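## Task

Take the scrub sponge from the second level of the supply shelving (counting the lowest shelf as level one) and place it inside the tote on the cart, entirely within the tote's rim. No other item may newly end up on the floor, and the tote must still sit in the cart's upper tray at the end. Release the sponge and pull the robot away from it. The robot must not topple or finish leaning, or the task fails. Anything that stays in place only because the robot is holding it does not count.

## Robot and tools

Robot: a Hello Robot Stretch 3 with one arm. It has a two-wheeled base (0.33 m long, 0.34 m wide), a lift that rides up a mast, and a telescoping arm that reaches out to the robot's right. The base cannot slide sideways, so to shift the gripper forward or back you drive the base. On-the-spot turns pivot about the point between the drive wheels, 0.05 m behind the front edge. With the arm fully in and the wrist folded, a turn sweeps a circle of radius 0.28 m. An unfolded, level wrist sticks out past that circle. A loose object may occasionally get nudged by something outside the robot.

Frames: the base frame has its origin on the floor midway between the drive wheels, with x forward, y left and z up. hand_pose is reported in this frame, located where the closed fingertips meet. With all wrist joints at zero, that hand frame has x up, y pointing back along the arm toward the mast, and z toward the rear. The odometry frame is the base frame as it was when the scene began.

execute_actions: argument "actions" is a list containing at most one action; an empty list simply returns state and images. An action may hold "base", "joints", or both, plus an optional "contact_limits". All parts start at once and may finish at different times. "base" takes exactly one key. {"translate_m": d} is a relative drive of d metres from the base's current position, positive forward, range -1 to 1. {"rotate_rad": d} is a relative turn in place, positive counter-clockwise seen from above (left), range -3.2 to 3.2. "joints" holds absolute targets, each one number, keyed by name: lift_m 0 to 1.1 (arm height on the mast); arm_m 0 to 0.52 (extension); wrist_yaw_rad -1.345 to 4.42 (0 along the arm, positive toward the front, 3.0 folded over the base); wrist_pitch_rad -1.57 to 0.451 (0 level, negative tips the fingers down); wrist_roll_rad -2.911 to 2.911 (0 has fingers side by side, level); gripper_m -0.089 to 0.179 (bigger is more open; the real fingertip gap is smaller, by about 0.007 nearly shut and 0.025 wide open, and zero under 0.007); head_pan_rad -3.953 to 1.73 (0 forward, positive left, -1.57 looking along the arm); head_tilt_rad -1.53 to 0.419 (0 level, negative down). Done tolerances: lift and arm ±0.004, yaw and roll ±0.02, pitch ±0.05, gripper ±0.004, head ±0.02. An action runs at most 15 s. Joints or base left out may keep pushing toward earlier targets unseen. Unknown keys or out-of-range numbers cause the whole call to be refused with no motion. "contact_limits" accepts only arm_m: a motor_effort percentage (1 to 100) at which the arm halts with contact_stop (negative when retracting); it also caps holding force until the next action, and values over the maximum are clipped. "cameras" picks images: head_camera, nav_camera, wrist_camera or all; omitted or null gives all, [] gives none. If a result reports a stop, any further motion, wait or finished_scene calls in the same reply are skipped.

wait: {"seconds": 0 to 10}; commands nothing and returns state and images. zoom_image: {"camera", "region": [x0, y0, x1, y1]} in pixels from the image's top-left, at most 504 by 504, on the latest full image of that camera. finished_scene: {"scene": 1 or 2}; final, reports success and gives the next task.

Result lines: lidar_m lists 12 rough distances (m) from the base origin, one per 30-degree sector, first straight ahead then counter-clockwise (4th left, 7th behind, 10th right); "-" is nothing seen. The scan plane is 0.17 m above the floor, range 0.15 to 12 m; it misses transparent items, thin legs and the robot itself, and robot parts block some sectors when the lift is low; a tilted base can make the floor look like a wall. wrist_depth_mm and head_depth_mm are 7x7 grids of median depth (wrist 45 to 1000 mm, head 280 to 4000 mm, head image sideways). base_odometry counts wheel turns (slip included); heading runs -3.142 to 3.142, positive left. turned_by_wheels and turned_by_imu give turn since the last result. base_tilt gives forward and right lean in degrees, with a fixed offset up to about 4. base_status and joint_status: done, off_target (resting away from target, possibly still pushing), contact_stop, time_out, torque_fault (after these the old target is dropped). on_its_own covers uncommanded parts; its "held at" is a target, not a position. motor_effort is percent of maximum, positive toward higher values, peak in brackets; readings carry fixed bias and noise. Positive wheel effort pushes forward.

Stops and hazards: arm and lift halt and go slack when pressing firmly; a slack lift can sag under weight or be pushed up by closing fingers on a surface. Base, wrist and head never stop on contact. Wrist servos that strain for seconds switch off for 10 s (torque_fault). Gripping: command gripper_m below the object's width; to release, command at least 0.02 above where the fingers met it. Readings do not confirm a grasp. Fold or unfold the wrist only with lift_m 0.32 to 0.95, wrist_pitch_rad -0.4, roll near 0; once folded, lift may go down to 0.25. With yaw below -0.4 keep pitch at -0.5 or lower. The base is fast (0.30 m/s, 1.9 rad/s) only when stowed: lift under 0.30, arm under 0.03, yaw over 2.54; otherwise 0.10 m/s and 0.63 rad/s.

Avoid tipping: arm pushes against rigid things with the gripper above about 0.45 m, repeated pushes after a contact_stop, driving while gripping or hooking something fixed, and snagging furniture (worst in reverse). If it leans, reverse the last move in small steps, free the gripper, and lower lift_m to about 0.2. Avoid drops, slams, hard hits and hard pushes. Prefer short, efficient robot motions.

Each tool is called after "Emit:" as name(argument=value, ...), one argument or row to a line, values as JSON.

## Session

Emit:
execute_actions(
  actions=[],
)

Scene clock: 0.00 s.
base_odometry: x=+0.000 y=+0.000 heading=+0.000 (m, m, rad; odometry frame)
turned_by_wheels: +0.000 (rad since the last result)
turned_by_imu: +0.000 (rad since the last result)
base_tilt: forward=-0.8 right=+2.4 (deg)
lidar_m: 2.16 1.86 1.84 2.04 2.08 2.04 2.13 1.24 1.58 1.73 2.46 1.93
head_depth_mm: 1898 2396 2335 2324 2303 2299 2231 / 1671 2515 2468 2424 2415 2353 2349 / 1660 2635 2642 2321 2275 2245 2212 / 1665 2744 2871 2827 2783 2765 2683 / 1795 2734 3020 3009 2979 2993 2651 / 1892 2735 3110 3053 3065 3057 2665 / 1873 2637 2757 2694 2689 2663 2560
base_status: not commanded
joint_positions: lift_m=+0.402 arm_m=-0.002 wrist_yaw_rad=+2.946 wrist_pitch_rad=-0.473 wrist_roll_rad=+0.008 gripper_m=+0.037 head_pan_rad=+0.006 head_tilt_rad=-0.002
joint_status: not commanded
motor_effort: left_wheel=+0 right_wheel=-1 lift_m=+18 arm_m=+1 wrist_yaw_rad=+0 wrist_pitch_rad=+4 wrist_roll_rad=+0 gripper_m=+0 head_pan_rad=+0 head_tilt_rad=+3 (%)
hand_pose: x=+0.0209 y=+0.0700 z=+0.4021 quat_wxyz=(+0.233, +0.703, +0.097, +0.665) (m; base frame)
wrist_depth_mm: - - - - - - - / - - - - - - - / - - - - - - - / 871 - 859 893 899 908 909 / 695 685 742 740 731 753 739 / 603 601 - 616 641 626 630 / 528 540 - 528 532 540 549
pictures: head_camera (sideways: a quarter turn clockwise sets it upright), nav_camera (sideways: a quarter turn counterclockwise sets it upright), wrist_camera
Images, in order (width x height): head_camera 896x504, nav_camera 672x504, wrist_camera 644x364.

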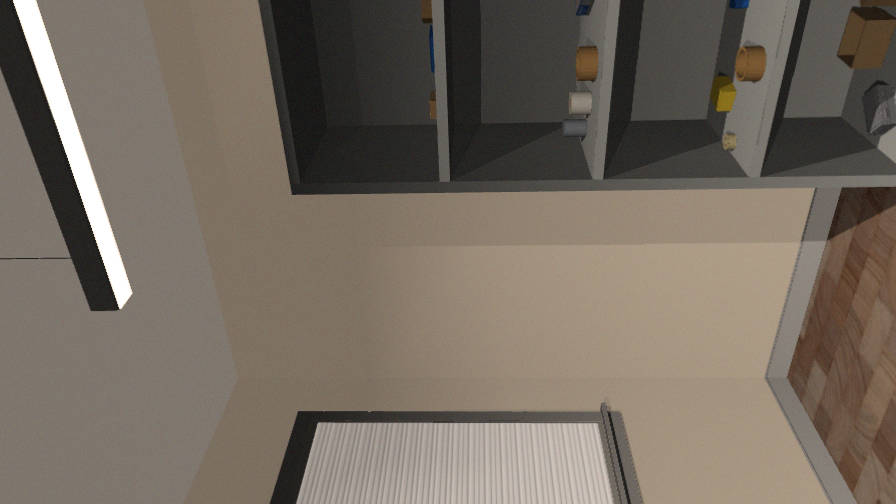

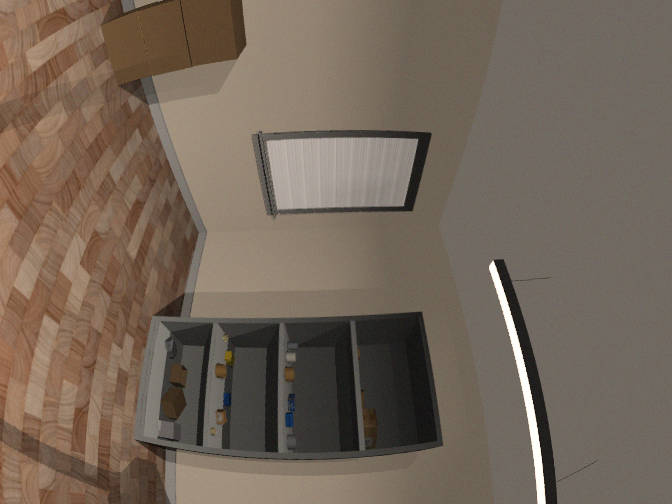

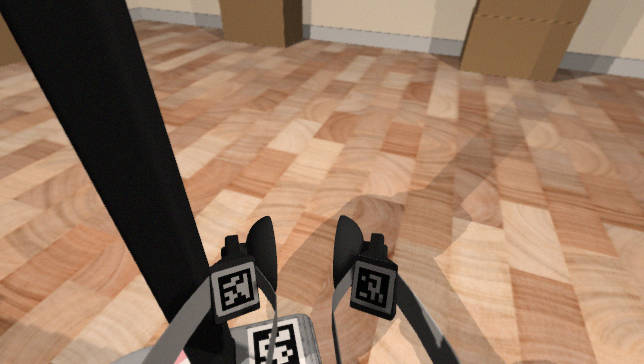

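Emit:
execute_actions(
  actions=[
    {"base":{"rotate_rad":-0.4},"joints":{"lift_m":0.27,"head_pan_rad":-2.2,"head_tilt_rad":-0.4}},
  ],
  cameras=["nav_camera"],
)

Emit:
execute_actions(
  actions=[
    {"base":{"translate_m":0.9},"joints":{"head_pan_rad":0,"head_tilt_rad":-0.6}},
  ],
  cameras=["nav_camera","head_camera"],
)

Scene clock: 11.47 s.
base_odometry: x=+0.000 y=+0.000 heading=-0.400 (m, m, rad; odometry frame)
turned_by_wheels: -0.400 (rad since the last result)
turned_by_imu: -0.400 (rad since the last result)
base_tilt: forward=-0.7 right=+2.4 (deg)
lidar_m: 1.93 2.17 1.83 2.05 2.05 2.05 2.04 1.94 1.24 1.63 1.82 2.42
head_depth_mm: 1837 1978 2118 2310 2442 1940 1542 / 1773 1874 2003 2146 2317 1932 1534 / 1662 1784 1880 1999 2190 1921 1535 / 1610 1701 1796 1851 1794 1758 1536 / 1533 1618 1711 1678 1688 1729 1541 / 1472 1546 1632 1667 1554 1734 1523 / 1402 1478 1555 1622 1728 1809 1531
base_status: done
joint_positions: lift_m=+0.271 arm_m=-0.002 wrist_yaw_rad=+2.946 wrist_pitch_rad=-0.473 wrist_roll_rad=+0.008 gripper_m=+0.037 head_pan_rad=-2.193 head_tilt_rad=-0.395
joint_status: all done
motor_effort: left_wheel=+2(7) right_wheel=-4(7) lift_m=+9(14) arm_m=+0(0) wrist_yaw_rad=-1(1) wrist_pitch_rad=+4(4) wrist_roll_rad=+1(0) gripper_m=+0(1) head_pan_rad=-4(53) head_tilt_rad=-3(35) (%)
hand_pose: x=+0.0209 y=+0.0700 z=+0.2711 quat_wxyz=(+0.233, +0.703, +0.097, +0.665) (m; base frame)
wrist_depth_mm: - - - - - - - / - - - - - - - / 827 - 835 845 880 889 903 / 639 - 656 675 676 676 690 / 527 517 567 552 547 554 563 / 467 - - - 472 467 467 / - - - 398 399 405 408
pictures: nav_camera (sideways: a quarter turn counterclockwise sets it upright)
Images, in order (width x height): nav_camera 672x504.

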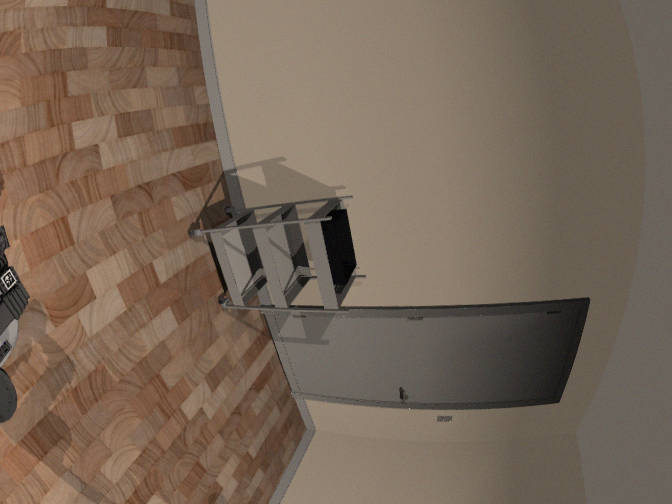

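Scene clock: 16.17 s.
base_odometry: x=+0.829 y=-0.350 heading=-0.400 (m, m, rad; odometry frame)
turned_by_wheels: +0.000 (rad since the last result)
turned_by_imu: +0.003 (rad since the last result)
base_tilt: forward=-0.8 right=+2.3 (deg)
lidar_m: 1.23 1.31 1.97 1.68 2.19 2.93 2.92 1.82 1.81 1.80 1.84 1.05
head_depth_mm: 1226 1368 1514 1663 1849 1585 1332 / 1250 1156 1063 1375 1804 1546 1330 / 1270 1349 1531 1496 1592 1492 1322 / 1300 1371 1553 1421 1694 1520 1322 / 1323 1380 1587 1495 1738 1527 1322 / 1336 1407 1606 1410 1764 1554 1324 / 1361 1414 1616 1474 1729 1563 1315
base_status: done
joint_positions: lift_m=+0.271 arm_m=-0.002 wrist_yaw_rad=+2.946 wrist_pitch_rad=-0.473 wrist_roll_rad=+0.008 gripper_m=+0.037 head_pan_rad=-0.007 head_tilt_rad=-0.593
joint_status: all done
motor_effort: left_wheel=+2(12) right_wheel=-4(7) lift_m=+9(9) arm_m=-1(0) wrist_yaw_rad=-1(1) wrist_pitch_rad=+4(4) wrist_roll_rad=+0(0) gripper_m=+0(0) head_pan_rad=+4(51) head_tilt_rad=-4(25) (%)
hand_pose: x=+0.0209 y=+0.0700 z=+0.2710 quat_wxyz=(+0.233, +0.703, +0.097, +0.665) (m; base frame)
wrist_depth_mm: - - - - - - - / - - - - - - - / 824 - 831 851 880 883 906 / 627 - 660 655 656 674 689 / 520 513 568 565 550 552 561 / 462 - - - 468 479 470 / - - - 396 398 405 406
pictures: head_camera (sideways: a quarter turn clockwise sets it upright), nav_camera (sideways: a quarter turn counterclockwise sets it upright)
Images, in order (width x height): head_camera 896x504, nav_camera 672x504.

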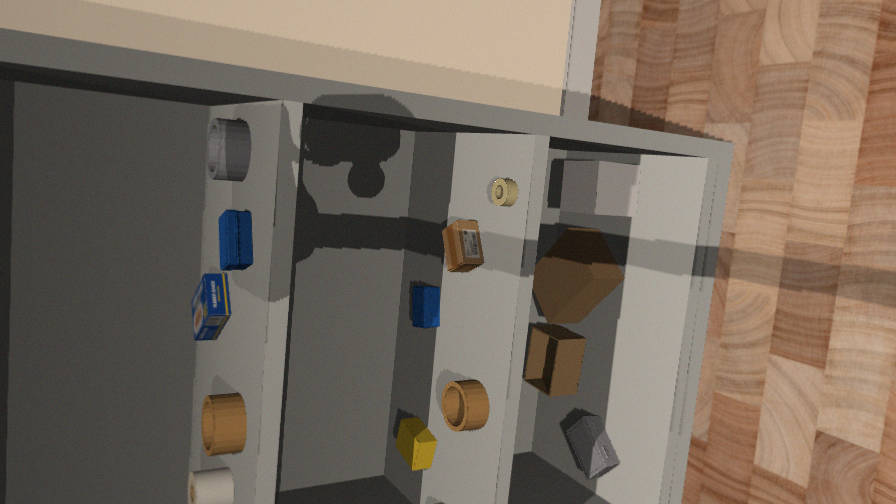

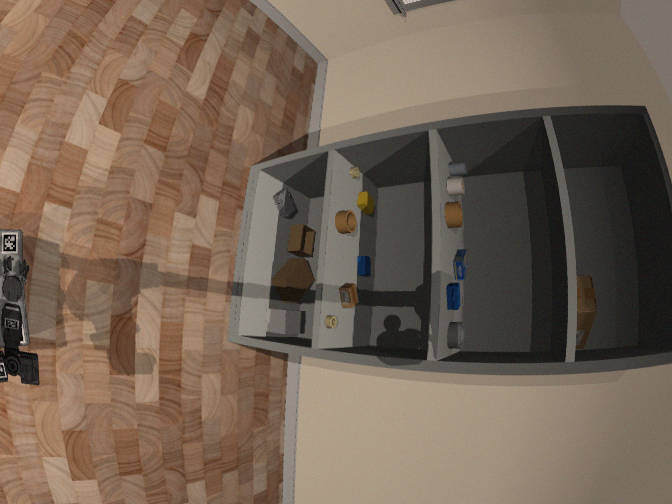

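Emit:
zoom_image(
  camera="head_camera",
  region=[340,200,600,504],
)

Emit:
execute_actions(
  actions=[
    {"base":{"translate_m":0.45},"joints":{"head_tilt_rad":-0.8}},
  ],
  cameras=["nav_camera","head_camera"],
)

Region (340, 200, 600, 504) of head_camera's 896x504 image, scaled by 1.658, with more detail than that image has; it fills the left 431 columns of this view, and the rest is white.

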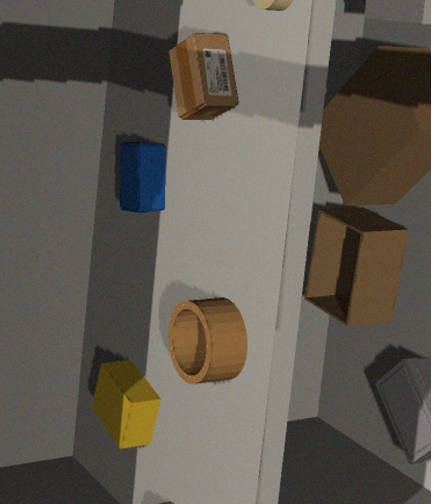

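Scene clock: 24.83 s.
base_odometry: x=+1.244 y=-0.525 heading=-0.400 (m, m, rad; odometry frame)
turned_by_wheels: +0.000 (rad since the last result)
turned_by_imu: +0.001 (rad since the last result)
base_tilt: forward=-0.7 right=+2.4 (deg)
lidar_m: 0.78 0.91 1.87 1.73 1.75 2.86 3.37 2.20 1.90 1.90 1.30 0.62
head_depth_mm: 886 702 631 817 902 1387 1212 / 901 712 1149 1134 967 1201 1208 / 913 679 1173 1131 983 1297 1200 / 916 704 1194 1125 981 1288 1199 / 913 733 1215 1121 1009 1291 1196 / 943 726 1242 1116 1392 1310 1198 / 946 686 1247 1111 1369 1305 1190
base_status: done
joint_positions: lift_m=+0.271 arm_m=-0.002 wrist_yaw_rad=+2.946 wrist_pitch_rad=-0.473 wrist_roll_rad=+0.008 gripper_m=+0.037 head_pan_rad=-0.007 head_tilt_rad=-0.791
joint_status: all done
motor_effort: left_wheel=+2(12) right_wheel=-4(6) lift_m=+9(9) arm_m=+0(0) wrist_yaw_rad=-2(1) wrist_pitch_rad=+4(4) wrist_roll_rad=+0(0) gripper_m=+0(0) head_pan_rad=+4(4) head_tilt_rad=-5(26) (%)
hand_pose: x=+0.0209 y=+0.0700 z=+0.2710 quat_wxyz=(+0.233, +0.703, +0.097, +0.665) (m; base frame)
wrist_depth_mm: - - - - - - 696 / - - - - - - 746 / 817 - 844 848 877 842 709 / 656 - 639 667 670 669 620 / 529 512 560 562 544 544 555 / 458 - - - 472 467 470 / - - - 394 402 403 404
pictures: head_camera (sideways: a quarter turn clockwise sets it upright), nav_camera (sideways: a quarter turn counterclockwise sets it upright)
Images, in order (width x height): head_camera 896x504, nav_camera 672x504.

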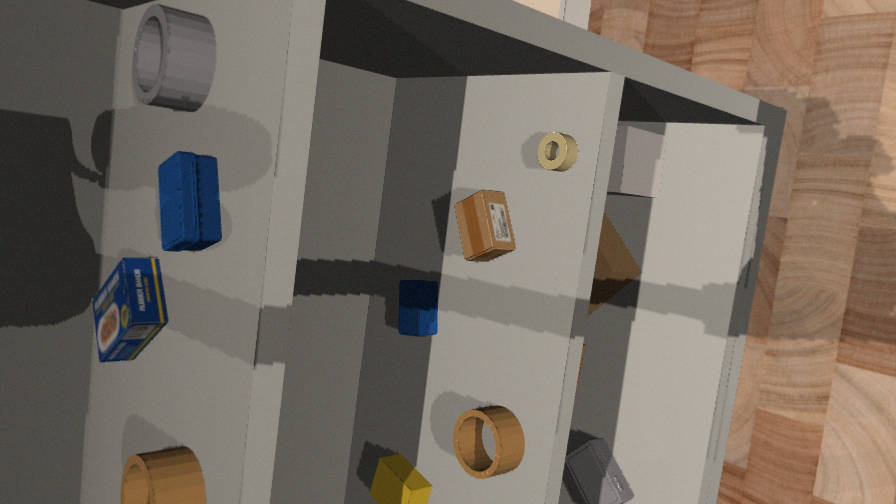

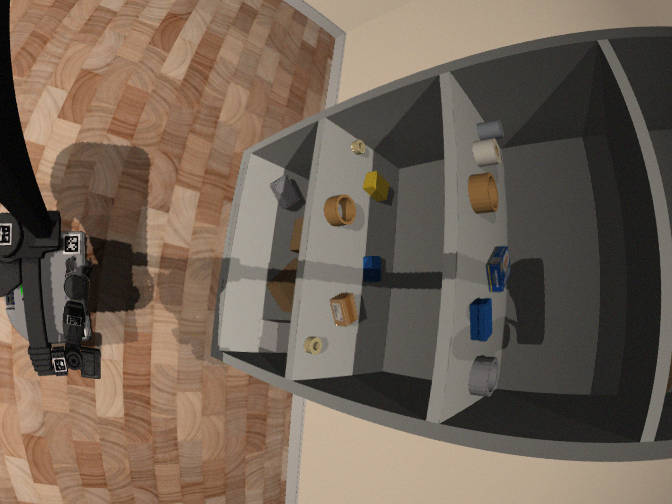

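Emit:
execute_actions(
  actions=[
    {"base":{"translate_m":0.1}},
  ],
  cameras=[],
)

Emit:
execute_actions(
  actions=[
    {"base":{"rotate_rad":1.57},"joints":{"head_pan_rad":-1.57}},
  ],
  cameras=[],
)

Emit:
execute_actions(
  actions=[
    {"joints":{"lift_m":0.6}},
  ],
  cameras=[],
)

Emit:
execute_actions(
  actions=[
    {"joints":{"wrist_yaw_rad":0,"wrist_pitch_rad":-0.4,"gripper_m":0.17}},
  ],
)

Scene clock: 35.20 s.
base_odometry: x=+1.336 y=-0.564 heading=-0.400 (m, m, rad; odometry frame)
turned_by_wheels: +0.000 (rad since the last result)
turned_by_imu: +0.000 (rad since the last result)
base_tilt: forward=-0.9 right=+2.4 (deg)
lidar_m: 0.71 0.83 1.81 1.85 1.75 2.83 3.45 2.28 1.93 1.92 1.19 0.54
head_depth_mm: 799 662 562 926 830 885 1215 / 815 747 559 1123 945 1046 1156 / 827 742 575 1129 933 1230 1173 / 837 703 572 1123 921 1259 1175 / 853 698 590 1083 931 1267 1188 / 864 726 587 1114 926 1284 1191 / 881 688 606 1082 915 1280 1192
base_status: done
joint_positions: lift_m=+0.271 arm_m=-0.002 wrist_yaw_rad=+2.946 wrist_pitch_rad=-0.473 wrist_roll_rad=+0.008 gripper_m=+0.037 head_pan_rad=-0.007 head_tilt_rad=-0.791
joint_status: not commanded
motor_effort: left_wheel=+2(12) right_wheel=-3(9) lift_m=+9(9) arm_m=+0(0) wrist_yaw_rad=+1(0) wrist_pitch_rad=+4(4) wrist_roll_rad=+0(0) gripper_m=+0(0) head_pan_rad=+4(4) head_tilt_rad=-5(5) (%)
hand_pose: x=+0.0209 y=+0.0700 z=+0.2710 quat_wxyz=(+0.233, +0.703, +0.097, +0.665) (m; base frame)
wrist_depth_mm: - - - - - - 667 / - - - - - - 724 / 797 - 858 856 862 780 680 / 635 - 659 671 678 668 586 / 530 510 552 570 544 550 524 / 461 - - - 472 463 475 / - - - 398 400 407 407
pictures: none
No camera images: the call's "cameras" was empty. Leave "cameras" out to get every camera's image.

Scene clock: 37.50 s.
base_odometry: x=+1.336 y=-0.564 heading=+1.170 (m, m, rad; odometry frame)
turned_by_wheels: +1.570 (rad since the last result)
turned_by_imu: +1.565 (rad since the last result)
base_tilt: forward=-0.7 right=+2.2 (deg)
lidar_m: 1.85 1.75 2.83 3.45 2.29 1.92 1.92 1.18 0.54 0.71 0.83 1.82
head_depth_mm: 805 660 560 1022 881 873 1207 / 819 748 576 1128 940 1145 1162 / 833 742 575 1130 931 1238 1175 / 845 703 593 1130 940 1259 1179 / 863 698 590 1084 930 1279 1189 / 880 727 610 1119 928 1285 1193 / 886 644 606 1080 926 1277 1184
base_status: done
joint_positions: lift_m=+0.271 arm_m=-0.002 wrist_yaw_rad=+2.946 wrist_pitch_rad=-0.473 wrist_roll_rad=+0.008 gripper_m=+0.037 head_pan_rad=-1.563 head_tilt_rad=-0.791
joint_status: all done
motor_effort: left_wheel=-3(10) right_wheel=+4(14) lift_m=+9(9) arm_m=+0(0) wrist_yaw_rad=+1(1) wrist_pitch_rad=+4(4) wrist_roll_rad=+0(0) gripper_m=+0(0) head_pan_rad=-4(52) head_tilt_rad=-6(6) (%)
hand_pose: x=+0.0209 y=+0.0700 z=+0.2710 quat_wxyz=(+0.233, +0.703, +0.097, +0.665) (m; base frame)
wrist_depth_mm: - - - - - - - / - - - - - - - / 830 - 856 847 872 881 896 / 648 - 654 664 677 672 671 / 524 507 550 553 552 542 563 / 458 - - - 472 463 470 / - - - 399 396 405 407
pictures: none
No camera images: the call's "cameras" was empty. Leave "cameras" out to get every camera's image.

Scene clock: 41.33 s.
base_odometry: x=+1.336 y=-0.564 heading=+1.170 (m, m, rad; odometry frame)
turned_by_wheels: +0.000 (rad since the last result)
turned_by_imu: +0.000 (rad since the last result)
base_tilt: forward=-0.8 right=+2.3 (deg)
lidar_m: 1.85 1.75 2.82 3.45 2.29 1.92 1.92 1.18 0.54 0.71 0.83 1.81
head_depth_mm: 808 662 560 1017 878 871 1209 / 820 744 577 1129 940 1149 1166 / 832 741 574 1133 936 1242 1176 / 845 702 592 1124 932 1263 1186 / 863 698 590 1087 928 1292 1198 / 879 725 610 1115 929 1279 1190 / 888 643 606 1076 926 1276 1188
base_status: not commanded
joint_positions: lift_m=+0.599 arm_m=-0.002 wrist_yaw_rad=+2.946 wrist_pitch_rad=-0.473 wrist_roll_rad=+0.008 gripper_m=+0.037 head_pan_rad=-1.563 head_tilt_rad=-0.791
joint_status: all done
motor_effort: left_wheel=-3(3) right_wheel=+2(3) lift_m=+26(26) arm_m=+0(0) wrist_yaw_rad=-1(1) wrist_pitch_rad=+4(4) wrist_roll_rad=+0(0) gripper_m=+0(0) head_pan_rad=-4(5) head_tilt_rad=-5(6) (%)
hand_pose: x=+0.0209 y=+0.0700 z=+0.5999 quat_wxyz=(+0.233, +0.703, +0.097, +0.665) (m; base frame)
wrist_depth_mm: - - - - - - - / - - - - - - - / - - - - - - - / - - - - - - - / 977 971 - - - - - / 818 834 - 846 877 861 879 / 698 729 739 717 746 726 763
pictures: none
No camera images: the call's "cameras" was empty. Leave "cameras" out to get every camera's image.

Scene clock: 43.80 s.
base_odometry: x=+1.336 y=-0.564 heading=+1.170 (m, m, rad; odometry frame)
turned_by_wheels: +0.000 (rad since the last result)
turned_by_imu: +0.000 (rad since the last result)
base_tilt: forward=-0.7 right=+2.4 (deg)
lidar_m: 1.84 1.75 2.83 3.46 2.30 1.93 1.92 1.18 0.54 0.71 0.83 1.81
head_depth_mm: 803 664 561 1017 878 872 1210 / 820 749 576 1131 940 1151 1166 / 832 742 576 1128 931 1239 1171 / 844 702 593 1127 933 1263 - / 862 700 590 1084 932 1288 1184 / 877 725 610 1115 928 1282 1191 / 888 644 606 1080 925 1280 1190
base_status: not commanded
joint_positions: lift_m=+0.599 arm_m=-0.002 wrist_yaw_rad=+0.002 wrist_pitch_rad=-0.421 wrist_roll_rad=+0.008 gripper_m=+0.170 head_pan_rad=-1.563 head_tilt_rad=-0.791
joint_status: all done
motor_effort: left_wheel=-3(3) right_wheel=+4(2) lift_m=+26(26) arm_m=+0(0) wrist_yaw_rad=-4(3) wrist_pitch_rad=+7(7) wrist_roll_rad=+0(0) gripper_m=+0(83) head_pan_rad=-5(4) head_tilt_rad=-6(5) (%)
hand_pose: x=-0.0211 y=-0.3670 z=+0.6114 quat_wxyz=(+0.689, +0.148, -0.694, -0.148) (m; base frame)
wrist_depth_mm: 606 739 696 663 632 531 308 / 601 590 677 689 666 519 302 / 442 404 465 431 440 449 291 / 393 371 358 352 339 345 282 / 659 929 926 778 695 314 303 / 614 778 763 777 698 - 869 / - 680 674 697 678 458 770
pictures: head_camera (sideways: a quarter turn clockwise sets it upright), nav_camera (sideways: a quarter turn counterclockwise sets it upright), wrist_camera
Images, in order (width x height): head_camera 896x504, nav_camera 672x504, wrist_camera 644x364.

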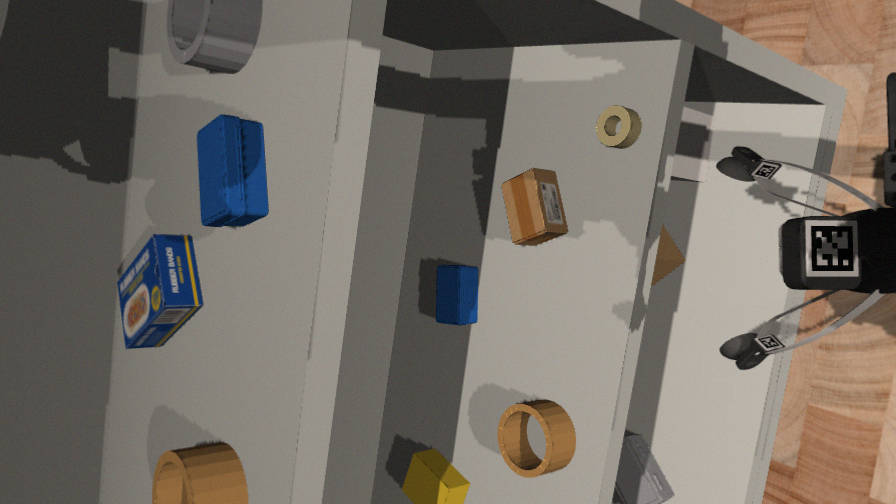

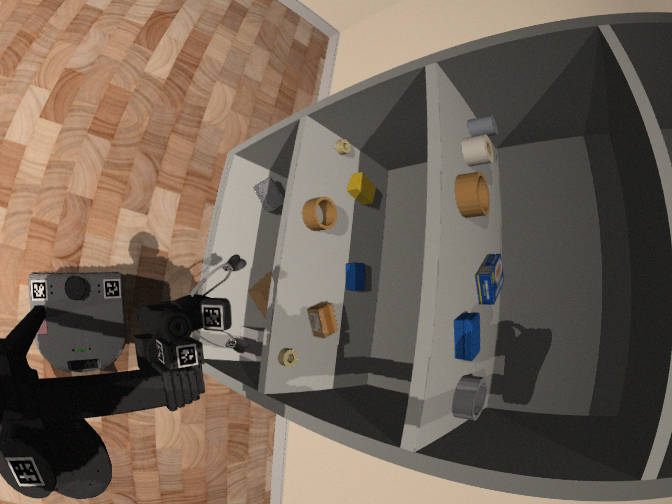

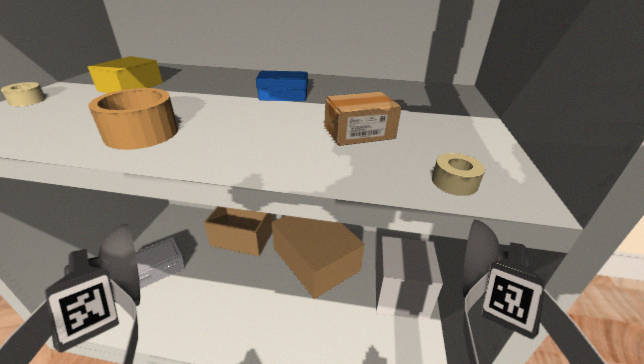

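Emit:
execute_actions(
  actions=[
    {"base":{"rotate_rad":-0.2},"joints":{"lift_m":0.65}},
  ],
  cameras=[],
)

Emit:
execute_actions(
  actions=[
    {"base":{"translate_m":0.54},"joints":{"arm_m":0.15}},
  ],
  cameras=["head_camera","wrist_camera"],
)

Scene clock: 55.23 s.
base_odometry: x=+1.336 y=-0.564 heading=+0.970 (m, m, rad; odometry frame)
turned_by_wheels: -0.200 (rad since the last result)
turned_by_imu: -0.200 (rad since the last result)
base_tilt: forward=-0.8 right=+2.4 (deg)
lidar_m: 1.85 1.75 2.63 3.46 2.28 1.99 1.92 1.40 0.54 0.69 0.85 0.83
head_depth_mm: 544 542 559 670 1539 1382 1213 / 785 668 577 767 834 1310 1233 / 836 652 576 1090 938 1225 1198 / 833 735 570 1122 935 1264 - / 833 730 568 1121 923 1265 1175 / 830 694 564 1052 930 1256 1168 / 827 687 563 1111 922 1252 1170
base_status: done
joint_positions: lift_m=+0.649 arm_m=-0.002 wrist_yaw_rad=+0.001 wrist_pitch_rad=-0.420 wrist_roll_rad=+0.008 gripper_m=+0.170 head_pan_rad=-1.563 head_tilt_rad=-0.791
joint_status: all done
motor_effort: left_wheel=+3(8) right_wheel=-4(9) lift_m=+26(26) arm_m=-1(0) wrist_yaw_rad=-1(3) wrist_pitch_rad=+7(7) wrist_roll_rad=+0(0) gripper_m=+0(0) head_pan_rad=-4(5) head_tilt_rad=-5(5) (%)
hand_pose: x=-0.0212 y=-0.3671 z=+0.6617 quat_wxyz=(+0.689, +0.148, -0.694, -0.148) (m; base frame)
wrist_depth_mm: 640 639 649 653 489 258 678 / 670 714 707 719 487 268 760 / 546 561 557 594 494 298 868 / 393 435 438 446 423 923 951 / 358 366 368 372 375 - - / 766 844 815 754 489 - 981 / - 726 735 744 670 809 820
pictures: none
No camera images: the call's "cameras" was empty. Leave "cameras" out to get every camera's image.

Scene clock: 61.97 s.
base_odometry: x=+1.641 y=-0.119 heading=+0.971 (m, m, rad; odometry frame)
turned_by_wheels: +0.000 (rad since the last result)
turned_by_imu: +0.001 (rad since the last result)
base_tilt: forward=-0.8 right=+2.3 (deg)
lidar_m: 1.31 1.30 1.42 3.45 2.88 2.55 2.46 0.89 0.83 0.53 0.54 1.35
head_depth_mm: 847 651 602 1083 947 1275 1210 / 849 745 601 1133 922 1302 - / 846 641 598 1126 963 - 1187 / 845 684 592 1090 961 - 1191 / 844 666 589 1090 958 1244 1190 / 635 638 575 680 850 1311 1192 / 437 483 1032 1279 1492 1354 1195
base_status: done
joint_positions: lift_m=+0.649 arm_m=+0.150 wrist_yaw_rad=+0.001 wrist_pitch_rad=-0.420 wrist_roll_rad=+0.008 gripper_m=+0.170 head_pan_rad=-1.563 head_tilt_rad=-0.791
joint_status: all done
motor_effort: left_wheel=+2(8) right_wheel=-4(5) lift_m=+26(26) arm_m=+4(3) wrist_yaw_rad=-1(2) wrist_pitch_rad=+7(7) wrist_roll_rad=+0(1) gripper_m=+0(0) head_pan_rad=-4(4) head_tilt_rad=-5(6) (%)
hand_pose: x=-0.0213 y=-0.5188 z=+0.6617 quat_wxyz=(+0.689, +0.147, -0.694, -0.148) (m; base frame)
wrist_depth_mm: 166 236 499 511 527 528 532 / 167 237 506 579 584 576 582 / 167 236 515 584 596 603 617 / 167 238 415 416 447 449 463 / 164 258 341 356 346 324 363 / - 274 293 298 298 - 304 / - 237 250 255 255 250 261
pictures: head_camera (sideways: a quarter turn clockwise sets it upright), wrist_camera
Images, in order (width x height): head_camera 896x504, wrist_camera 644x364.

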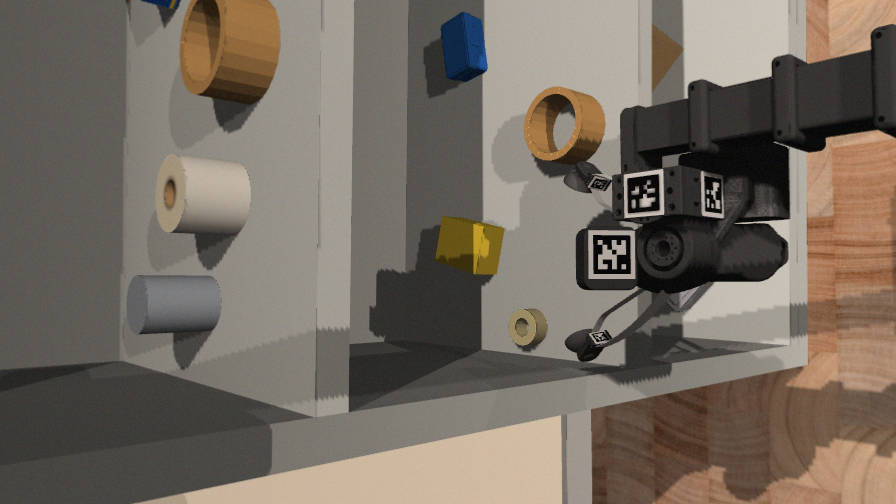

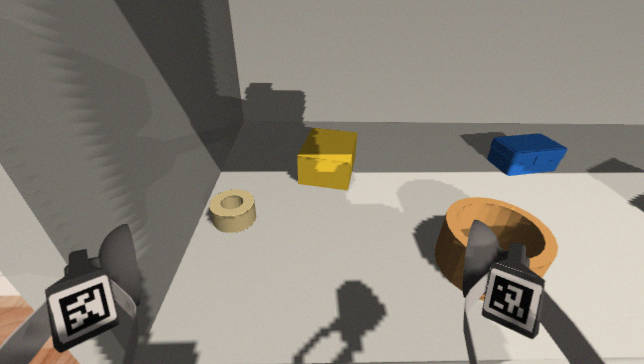

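Emit:
execute_actions(
  actions=[
    {"base":{"translate_m":-0.02},"joints":{"arm_m":0.33,"lift_m":0.6}},
  ],
  cameras=["head_camera","wrist_camera"],
)

Scene clock: 69.03 s.
base_odometry: x=+1.629 y=-0.135 heading=+0.971 (m, m, rad; odometry frame)
turned_by_wheels: +0.000 (rad since the last result)
turned_by_imu: +0.000 (rad since the last result)
base_tilt: forward=-0.7 right=+2.4 (deg)
lidar_m: 1.32 1.32 1.45 3.45 2.86 2.53 2.44 0.87 0.82 0.54 0.54 1.37
head_depth_mm: 850 657 601 1111 944 1270 1207 / 844 710 601 1130 930 1272 - / 846 677 597 1157 - 1266 1190 / 846 650 593 1151 - 1264 1198 / 841 662 590 1117 931 1235 1194 / 748 673 586 767 845 1045 1182 / 475 501 563 1222 1490 1359 1188
base_status: done
joint_positions: lift_m=+0.601 arm_m=+0.330 wrist_yaw_rad=+0.001 wrist_pitch_rad=-0.420 wrist_roll_rad=+0.008 gripper_m=+0.170 head_pan_rad=-1.563 head_tilt_rad=-0.791
joint_status: all done
motor_effort: left_wheel=+2(6) right_wheel=-5(10) lift_m=+9(23) arm_m=+5(4) wrist_yaw_rad=-1(1) wrist_pitch_rad=+7(7) wrist_roll_rad=+0(0) gripper_m=+0(0) head_pan_rad=-4(4) head_tilt_rad=-6(5) (%)
hand_pose: x=-0.0214 y=-0.6988 z=+0.6128 quat_wxyz=(+0.689, +0.147, -0.694, -0.148) (m; base frame)
wrist_depth_mm: 185 266 354 356 360 361 365 / 188 265 387 387 389 393 400 / 187 268 419 425 425 428 431 / 186 267 349 273 354 365 310 / 183 267 283 239 286 299 281 / - 232 234 237 239 - 240 / - 183 202 203 203 201 208
pictures: head_camera (sideways: a quarter turn clockwise sets it upright), wrist_camera
Images, in order (width x height): head_camera 896x504, wrist_camera 644x364.

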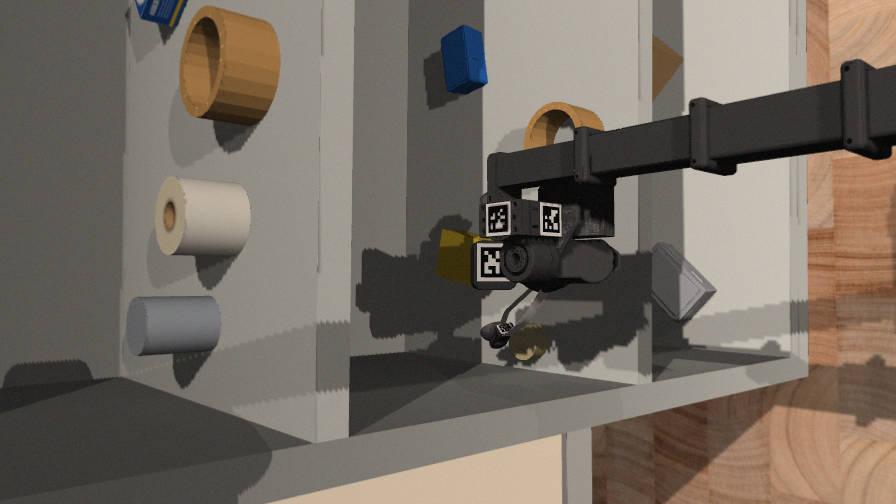

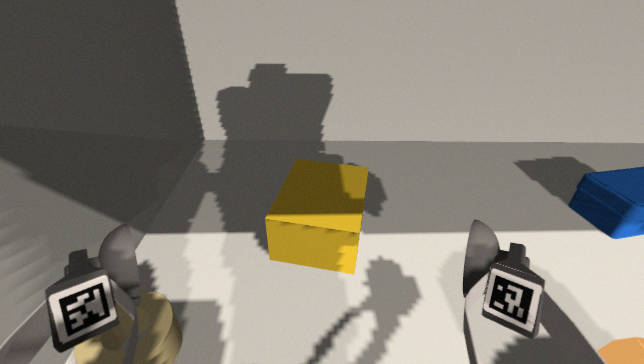

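Emit:
execute_actions(
  actions=[
    {"joints":{"arm_m":0.42,"lift_m":0.55,"gripper_m":0.14}},
  ],
  cameras=["wrist_camera"],
)

Scene clock: 75.53 s.
base_odometry: x=+1.629 y=-0.135 heading=+0.971 (m, m, rad; odometry frame)
turned_by_wheels: +0.000 (rad since the last result)
turned_by_imu: +0.000 (rad since the last result)
base_tilt: forward=-0.8 right=+2.3 (deg)
lidar_m: 1.33 1.31 1.45 3.44 2.86 2.52 2.44 0.87 0.82 0.54 0.54 1.37
head_depth_mm: 846 657 601 1107 947 1271 1208 / 846 711 601 1134 922 1271 1206 / 844 676 597 1165 914 1267 1193 / 844 650 593 1169 893 1262 1188 / 844 661 591 1116 929 1237 1187 / 747 674 587 768 846 1043 1184 / 475 501 561 1230 1489 1360 1186
base_status: not commanded
joint_positions: lift_m=+0.551 arm_m=+0.420 wrist_yaw_rad=+0.001 wrist_pitch_rad=-0.420 wrist_roll_rad=+0.008 gripper_m=+0.140 head_pan_rad=-1.563 head_tilt_rad=-0.791
joint_status: all done
motor_effort: left_wheel=+2(2) right_wheel=-4(4) lift_m=+9(8) arm_m=+4(2) wrist_yaw_rad=-1(2) wrist_pitch_rad=+7(6) wrist_roll_rad=+0(0) gripper_m=+0(83) head_pan_rad=-5(4) head_tilt_rad=-6(5) (%)
hand_pose: x=-0.0214 y=-0.7888 z=+0.5628 quat_wxyz=(+0.689, +0.147, -0.694, -0.148) (m; base frame)
wrist_depth_mm: 184 260 271 274 274 279 278 / 184 260 294 298 299 302 307 / 185 263 317 321 325 330 331 / 183 243 260 183 266 270 273 / 184 213 202 147 160 214 216 / 170 - 165 127 132 180 180 / - 145 147 142 148 148 154
pictures: wrist_camera
Images, in order (width x height): wrist_camera 644x364.

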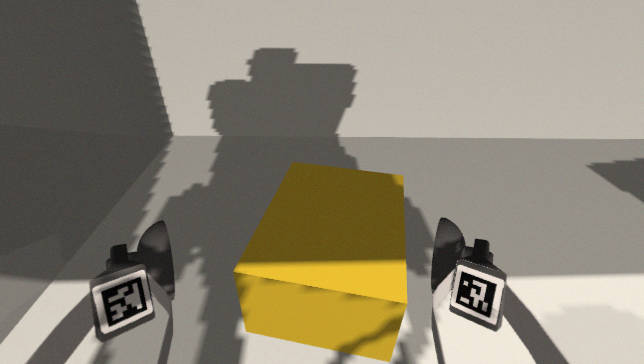

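Emit:
execute_actions(
  actions=[
    {"joints":{"gripper_m":0.03}},
  ],
  cameras=[],
)

Emit:
execute_actions(
  actions=[
    {"joints":{"lift_m":0.63}},
  ],
  cameras=[],
)

Emit:
execute_actions(
  actions=[
    {"joints":{"arm_m":0}},
  ],
  cameras=["wrist_camera"],
)

Scene clock: 87.07 s.
base_odometry: x=+1.629 y=-0.135 heading=+0.971 (m, m, rad; odometry frame)
turned_by_wheels: +0.000 (rad since the last result)
turned_by_imu: +0.000 (rad since the last result)
base_tilt: forward=-0.8 right=+2.4 (deg)
lidar_m: 1.33 1.31 1.46 3.46 2.85 2.52 2.43 0.87 0.82 0.54 0.54 1.38
head_depth_mm: 848 655 603 1107 946 1277 1207 / 847 710 601 1132 920 1273 1200 / 845 679 597 1155 916 1265 1194 / 841 651 594 1176 895 1261 1193 / 845 663 589 1120 931 1231 1183 / 748 675 587 766 845 1043 1186 / 474 500 563 1223 1491 1362 1191
base_status: not commanded
joint_positions: lift_m=+0.551 arm_m=+0.420 wrist_yaw_rad=+0.001 wrist_pitch_rad=-0.420 wrist_roll_rad=+0.008 gripper_m=+0.031 head_pan_rad=-1.563 head_tilt_rad=-0.791
joint_status: all done
motor_effort: left_wheel=+2(2) right_wheel=-4(4) lift_m=+9(9) arm_m=+4(3) wrist_yaw_rad=-2(1) wrist_pitch_rad=+7(7) wrist_roll_rad=+0(0) gripper_m=-16(89) head_pan_rad=-5(4) head_tilt_rad=-6(5) (%)
hand_pose: x=-0.0214 y=-0.7888 z=+0.5628 quat_wxyz=(+0.689, +0.147, -0.694, -0.148) (m; base frame)
wrist_depth_mm: 184 261 271 273 273 277 280 / 184 261 297 297 302 305 304 / 184 262 320 322 326 329 331 / 184 244 259 182 266 269 272 / 183 205 152 147 212 215 217 / 171 173 133 128 174 179 179 / 148 148 148 144 152 154 154
pictures: none
No camera images: the call's "cameras" was empty. Leave "cameras" out to get every camera's image.

Scene clock: 88.63 s.
base_odometry: x=+1.629 y=-0.135 heading=+0.971 (m, m, rad; odometry frame)
turned_by_wheels: +0.000 (rad since the last result)
turned_by_imu: +0.000 (rad since the last result)
base_tilt: forward=-0.8 right=+2.5 (deg)
lidar_m: 1.32 1.32 1.45 3.45 2.85 2.52 2.43 0.87 0.82 0.54 0.54 1.38
head_depth_mm: 848 658 602 1109 946 1278 1204 / 849 710 599 1134 937 1295 - / 845 678 597 1187 914 1273 1195 / 846 651 593 - 932 1263 1191 / 842 662 590 1117 932 1240 1188 / 748 673 586 768 849 1047 1180 / 475 500 561 1221 1497 1362 1187
base_status: not commanded
joint_positions: lift_m=+0.629 arm_m=+0.420 wrist_yaw_rad=+0.001 wrist_pitch_rad=-0.420 wrist_roll_rad=+0.008 gripper_m=+0.031 head_pan_rad=-1.563 head_tilt_rad=-0.791
joint_status: all done
motor_effort: left_wheel=+2(2) right_wheel=-4(4) lift_m=+26(27) arm_m=+4(4) wrist_yaw_rad=-1(1) wrist_pitch_rad=+7(7) wrist_roll_rad=+0(0) gripper_m=-15(16) head_pan_rad=-5(4) head_tilt_rad=-5(6) (%)
hand_pose: x=-0.0214 y=-0.7888 z=+0.6417 quat_wxyz=(+0.689, +0.147, -0.694, -0.148) (m; base frame)
wrist_depth_mm: 183 262 271 271 276 276 277 / 184 261 295 298 300 303 306 / 184 260 326 328 336 335 338 / 185 260 359 182 375 374 378 / 185 259 152 146 330 334 338 / 186 245 133 128 270 274 277 / 184 226 224 146 232 235 238
pictures: none
No camera images: the call's "cameras" was empty. Leave "cameras" out to get every camera's image.

Scene clock: 92.90 s.
base_odometry: x=+1.629 y=-0.135 heading=+0.971 (m, m, rad; odometry frame)
turned_by_wheels: +0.000 (rad since the last result)
turned_by_imu: +0.000 (rad since the last result)
base_tilt: forward=-0.8 right=+2.4 (deg)
lidar_m: 1.33 1.32 1.45 3.46 2.86 2.52 2.44 0.87 0.82 0.54 0.54 1.37
head_depth_mm: 847 656 603 1114 941 1276 1206 / 852 709 600 1134 918 1271 1205 / 845 678 597 1128 924 1265 1194 / 845 650 593 1122 936 680 - / 842 662 590 1120 932 1238 1187 / 750 675 585 768 850 1048 1186 / 474 501 562 1221 1491 1361 1188
base_status: not commanded
joint_positions: lift_m=+0.629 arm_m=+0.000 wrist_yaw_rad=+0.001 wrist_pitch_rad=-0.420 wrist_roll_rad=+0.008 gripper_m=+0.031 head_pan_rad=-1.563 head_tilt_rad=-0.791
joint_status: all done
motor_effort: left_wheel=+2(2) right_wheel=-4(4) lift_m=+26(26) arm_m=-3(5) wrist_yaw_rad=-1(1) wrist_pitch_rad=+7(7) wrist_roll_rad=+1(0) gripper_m=-15(15) head_pan_rad=-5(4) head_tilt_rad=-6(6) (%)
hand_pose: x=-0.0214 y=-0.3695 z=+0.6417 quat_wxyz=(+0.689, +0.147, -0.694, -0.148) (m; base frame)
wrist_depth_mm: 641 280 597 654 676 670 664 / 721 279 585 735 734 733 699 / 790 305 480 551 514 573 478 / 905 337 404 184 387 415 426 / 983 966 152 146 367 377 382 / 889 918 133 128 792 781 727 / 779 780 524 146 723 722 719
pictures: wrist_camera
Images, in order (width x height): wrist_camera 644x364.

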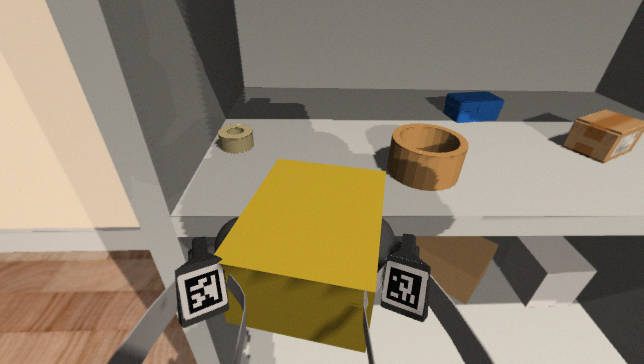

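Emit:
execute_actions(
  actions=[
    {"base":{"rotate_rad":2.19},"joints":{"wrist_yaw_rad":3.0,"lift_m":0.4,"head_pan_rad":0.4,"head_tilt_rad":-0.6}},
  ],
  cameras=[],
)

Emit:
execute_actions(
  actions=[
    {"joints":{"lift_m":0.29}},
  ],
  cameras=[],
)

Emit:
execute_actions(
  actions=[
    {"base":{"translate_m":1}},
  ],
  cameras=[],
)

Emit:
execute_actions(
  actions=[
    {"base":{"translate_m":1}},
  ],
)

Scene clock: 111.20 s.
base_odometry: x=+1.629 y=-0.135 heading=-3.123 (m, m, rad; odometry frame)
turned_by_wheels: +2.190 (rad since the last result)
turned_by_imu: +2.190 (rad since the last result)
base_tilt: forward=-0.8 right=+2.4 (deg)
lidar_m: 2.65 2.47 2.44 0.87 0.83 0.54 1.07 1.34 1.33 1.32 2.14 3.45
head_depth_mm: 3124 3524 3619 2495 1940 1571 1326 / 2955 3129 3168 2520 1936 1561 1317 / 2767 2932 2987 2514 1928 1562 1318 / 2566 2795 3100 2493 1923 1561 1313 / 2429 2653 2924 2488 1902 1550 1313 / 2273 2500 2746 2473 1903 1542 1307 / 2157 2341 2558 2461 1902 1551 1299
base_status: done
joint_positions: lift_m=+0.401 arm_m=+0.000 wrist_yaw_rad=+2.998 wrist_pitch_rad=-0.420 wrist_roll_rad=+0.008 gripper_m=+0.031 head_pan_rad=+0.393 head_tilt_rad=-0.606
joint_status: all done
motor_effort: left_wheel=-3(7) right_wheel=+4(8) lift_m=+9(24) arm_m=-3(3) wrist_yaw_rad=+1(3) wrist_pitch_rad=+7(7) wrist_roll_rad=+0(0) gripper_m=-16(15) head_pan_rad=+4(51) head_tilt_rad=+3(28) (%)
hand_pose: x=+0.0108 y=+0.0766 z=+0.4128 quat_wxyz=(+0.197, +0.703, +0.097, +0.677) (m; base frame)
wrist_depth_mm: 776 - 874 - - - - / 812 - 947 - - - - / 836 - 983 - - - - / 760 786 888 182 998 - - / 637 651 146 147 799 788 803 / 559 610 133 129 643 669 653 / 528 538 - 143 556 548 551
pictures: none
No camera images: the call's "cameras" was empty. Leave "cameras" out to get every camera's image.

Scene clock: 113.03 s.
base_odometry: x=+1.629 y=-0.135 heading=-3.123 (m, m, rad; odometry frame)
turned_by_wheels: +0.000 (rad since the last result)
turned_by_imu: +0.000 (rad since the last result)
base_tilt: forward=-0.7 right=+2.2 (deg)
lidar_m: 2.65 2.47 2.44 0.87 0.83 0.54 1.07 1.34 1.32 1.32 2.14 3.46
head_depth_mm: 3131 3502 3644 2512 1928 1564 1320 / 2933 3158 3222 2515 1932 1569 1315 / 2736 2895 3016 2486 1926 1568 1317 / 2575 2811 3060 2491 1905 1551 1308 / 2419 2652 2893 2476 1901 1556 1308 / 2294 2477 2715 2452 1923 1547 1303 / 2178 2345 2538 2441 1892 1550 1300
base_status: not commanded
joint_positions: lift_m=+0.291 arm_m=+0.000 wrist_yaw_rad=+2.998 wrist_pitch_rad=-0.420 wrist_roll_rad=+0.008 gripper_m=+0.031 head_pan_rad=+0.393 head_tilt_rad=-0.606
joint_status: all done
motor_effort: left_wheel=-3(3) right_wheel=+3(3) lift_m=+9(10) arm_m=-3(3) wrist_yaw_rad=+1(1) wrist_pitch_rad=+7(7) wrist_roll_rad=+0(1) gripper_m=-15(15) head_pan_rad=+4(4) head_tilt_rad=+5(4) (%)
hand_pose: x=+0.0107 y=+0.0766 z=+0.3028 quat_wxyz=(+0.197, +0.703, +0.097, +0.677) (m; base frame)
wrist_depth_mm: 770 - 881 - - - - / 789 - 959 - - - - / 735 - 892 - - - - / 594 611 752 183 764 788 805 / 522 578 146 146 609 614 630 / 484 497 133 128 500 523 516 / 433 - - 141 442 440 444
pictures: none
No camera images: the call's "cameras" was empty. Leave "cameras" out to get every camera's image.

Scene clock: 118.07 s.
base_odometry: x=+0.630 y=-0.154 heading=-3.123 (m, m, rad; odometry frame)
turned_by_wheels: +0.000 (rad since the last result)
turned_by_imu: +0.003 (rad since the last result)
base_tilt: forward=-0.8 right=+2.4 (deg)
lidar_m: 1.83 1.69 1.83 1.99 1.82 1.32 1.51 1.95 1.62 2.08 2.69 2.65
head_depth_mm: 2333 2588 2940 2521 1934 1575 1318 / 2175 2390 2703 2530 1926 1566 1311 / 2036 2230 2112 2309 1926 1565 1319 / 1928 2090 2073 2216 1905 1564 1311 / 1813 1954 2117 2289 1907 1563 1315 / 1716 1860 2033 2221 1910 1546 1309 / 1618 1765 1896 2088 1901 1546 1307
base_status: done
joint_positions: lift_m=+0.291 arm_m=+0.000 wrist_yaw_rad=+2.999 wrist_pitch_rad=-0.420 wrist_roll_rad=+0.008 gripper_m=+0.031 head_pan_rad=+0.393 head_tilt_rad=-0.605
joint_status: not commanded
motor_effort: left_wheel=-3(9) right_wheel=+3(12) lift_m=+9(9) arm_m=-3(3) wrist_yaw_rad=+1(2) wrist_pitch_rad=+7(7) wrist_roll_rad=+0(0) gripper_m=-15(16) head_pan_rad=+4(4) head_tilt_rad=+3(3) (%)
hand_pose: x=+0.0106 y=+0.0766 z=+0.3028 quat_wxyz=(+0.197, +0.703, +0.097, +0.677) (m; base frame)
wrist_depth_mm: - - - - - - - / - - - - - - - / 978 - - - - - - / 739 721 734 184 769 782 797 / 592 594 146 147 601 636 636 / 500 505 133 129 510 518 519 / 435 - - 142 438 443 443
pictures: none
No camera images: the call's "cameras" was empty. Leave "cameras" out to get every camera's image.

Scene clock: 123.10 s.
base_odometry: x=-0.370 y=-0.173 heading=-3.123 (m, m, rad; odometry frame)
turned_by_wheels: +0.000 (rad since the last result)
turned_by_imu: +0.003 (rad since the last result)
base_tilt: forward=-0.8 right=+2.3 (deg)
lidar_m: 1.55 0.84 0.83 1.34 2.02 2.16 2.51 2.24 2.34 2.37 1.90 2.17
head_depth_mm: 1523 1723 1942 2222 1945 1571 1326 / 1424 1570 1772 2045 1919 1569 1324 / 1333 1470 1638 1847 1925 1558 1317 / 1253 1377 1516 1666 1800 1491 1318 / 1197 1302 1429 1191 1358 1458 1313 / 1134 1230 1326 1067 1324 1390 1309 / 1077 1161 1265 1148 1236 1289 1250
base_status: done
joint_positions: lift_m=+0.291 arm_m=+0.000 wrist_yaw_rad=+2.999 wrist_pitch_rad=-0.420 wrist_roll_rad=+0.008 gripper_m=+0.031 head_pan_rad=+0.393 head_tilt_rad=-0.605
joint_status: not commanded
motor_effort: left_wheel=-3(10) right_wheel=+2(12) lift_m=+8(9) arm_m=-3(2) wrist_yaw_rad=+1(0) wrist_pitch_rad=+7(7) wrist_roll_rad=+1(0) gripper_m=-16(15) head_pan_rad=+4(4) head_tilt_rad=+4(4) (%)
hand_pose: x=+0.0106 y=+0.0766 z=+0.3028 quat_wxyz=(+0.197, +0.703, +0.097, +0.677) (m; base frame)
wrist_depth_mm: - - - - - - 942 / - - - - - - 930 / 971 - - - - 994 765 / 727 725 745 183 774 782 790 / 583 603 145 146 627 624 635 / 493 501 134 128 502 522 519 / 440 - - 141 443 439 444
pictures: head_camera (sideways: a quarter turn clockwise sets it upright), nav_camera (sideways: a quarter turn counterclockwise sets it upright), wrist_camera
Images, in order (width x height): head_camera 896x504, nav_camera 672x504, wrist_camera 644x364.

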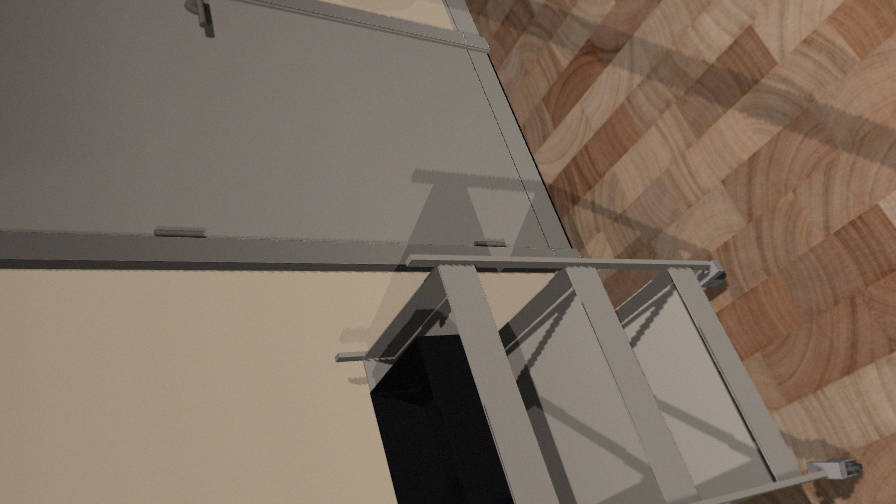

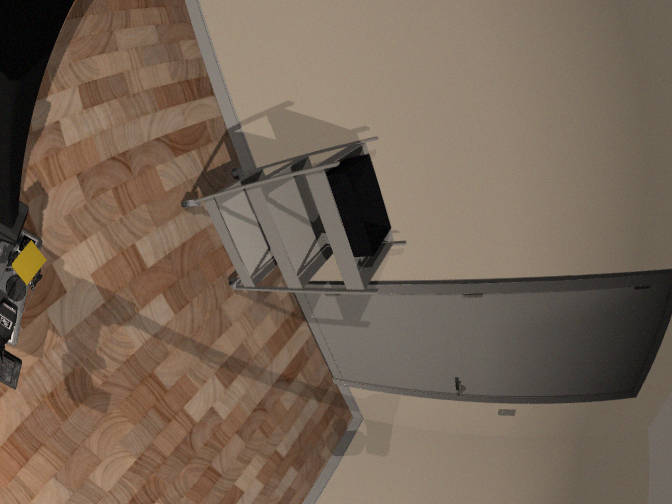

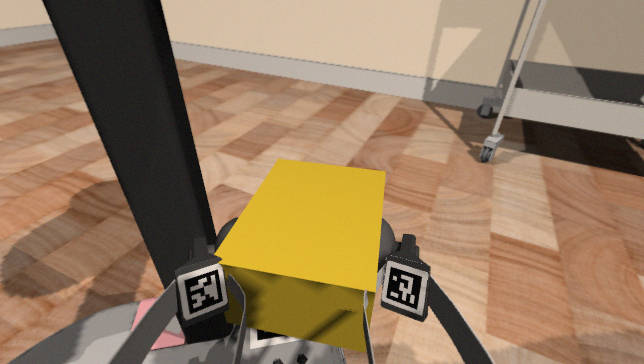

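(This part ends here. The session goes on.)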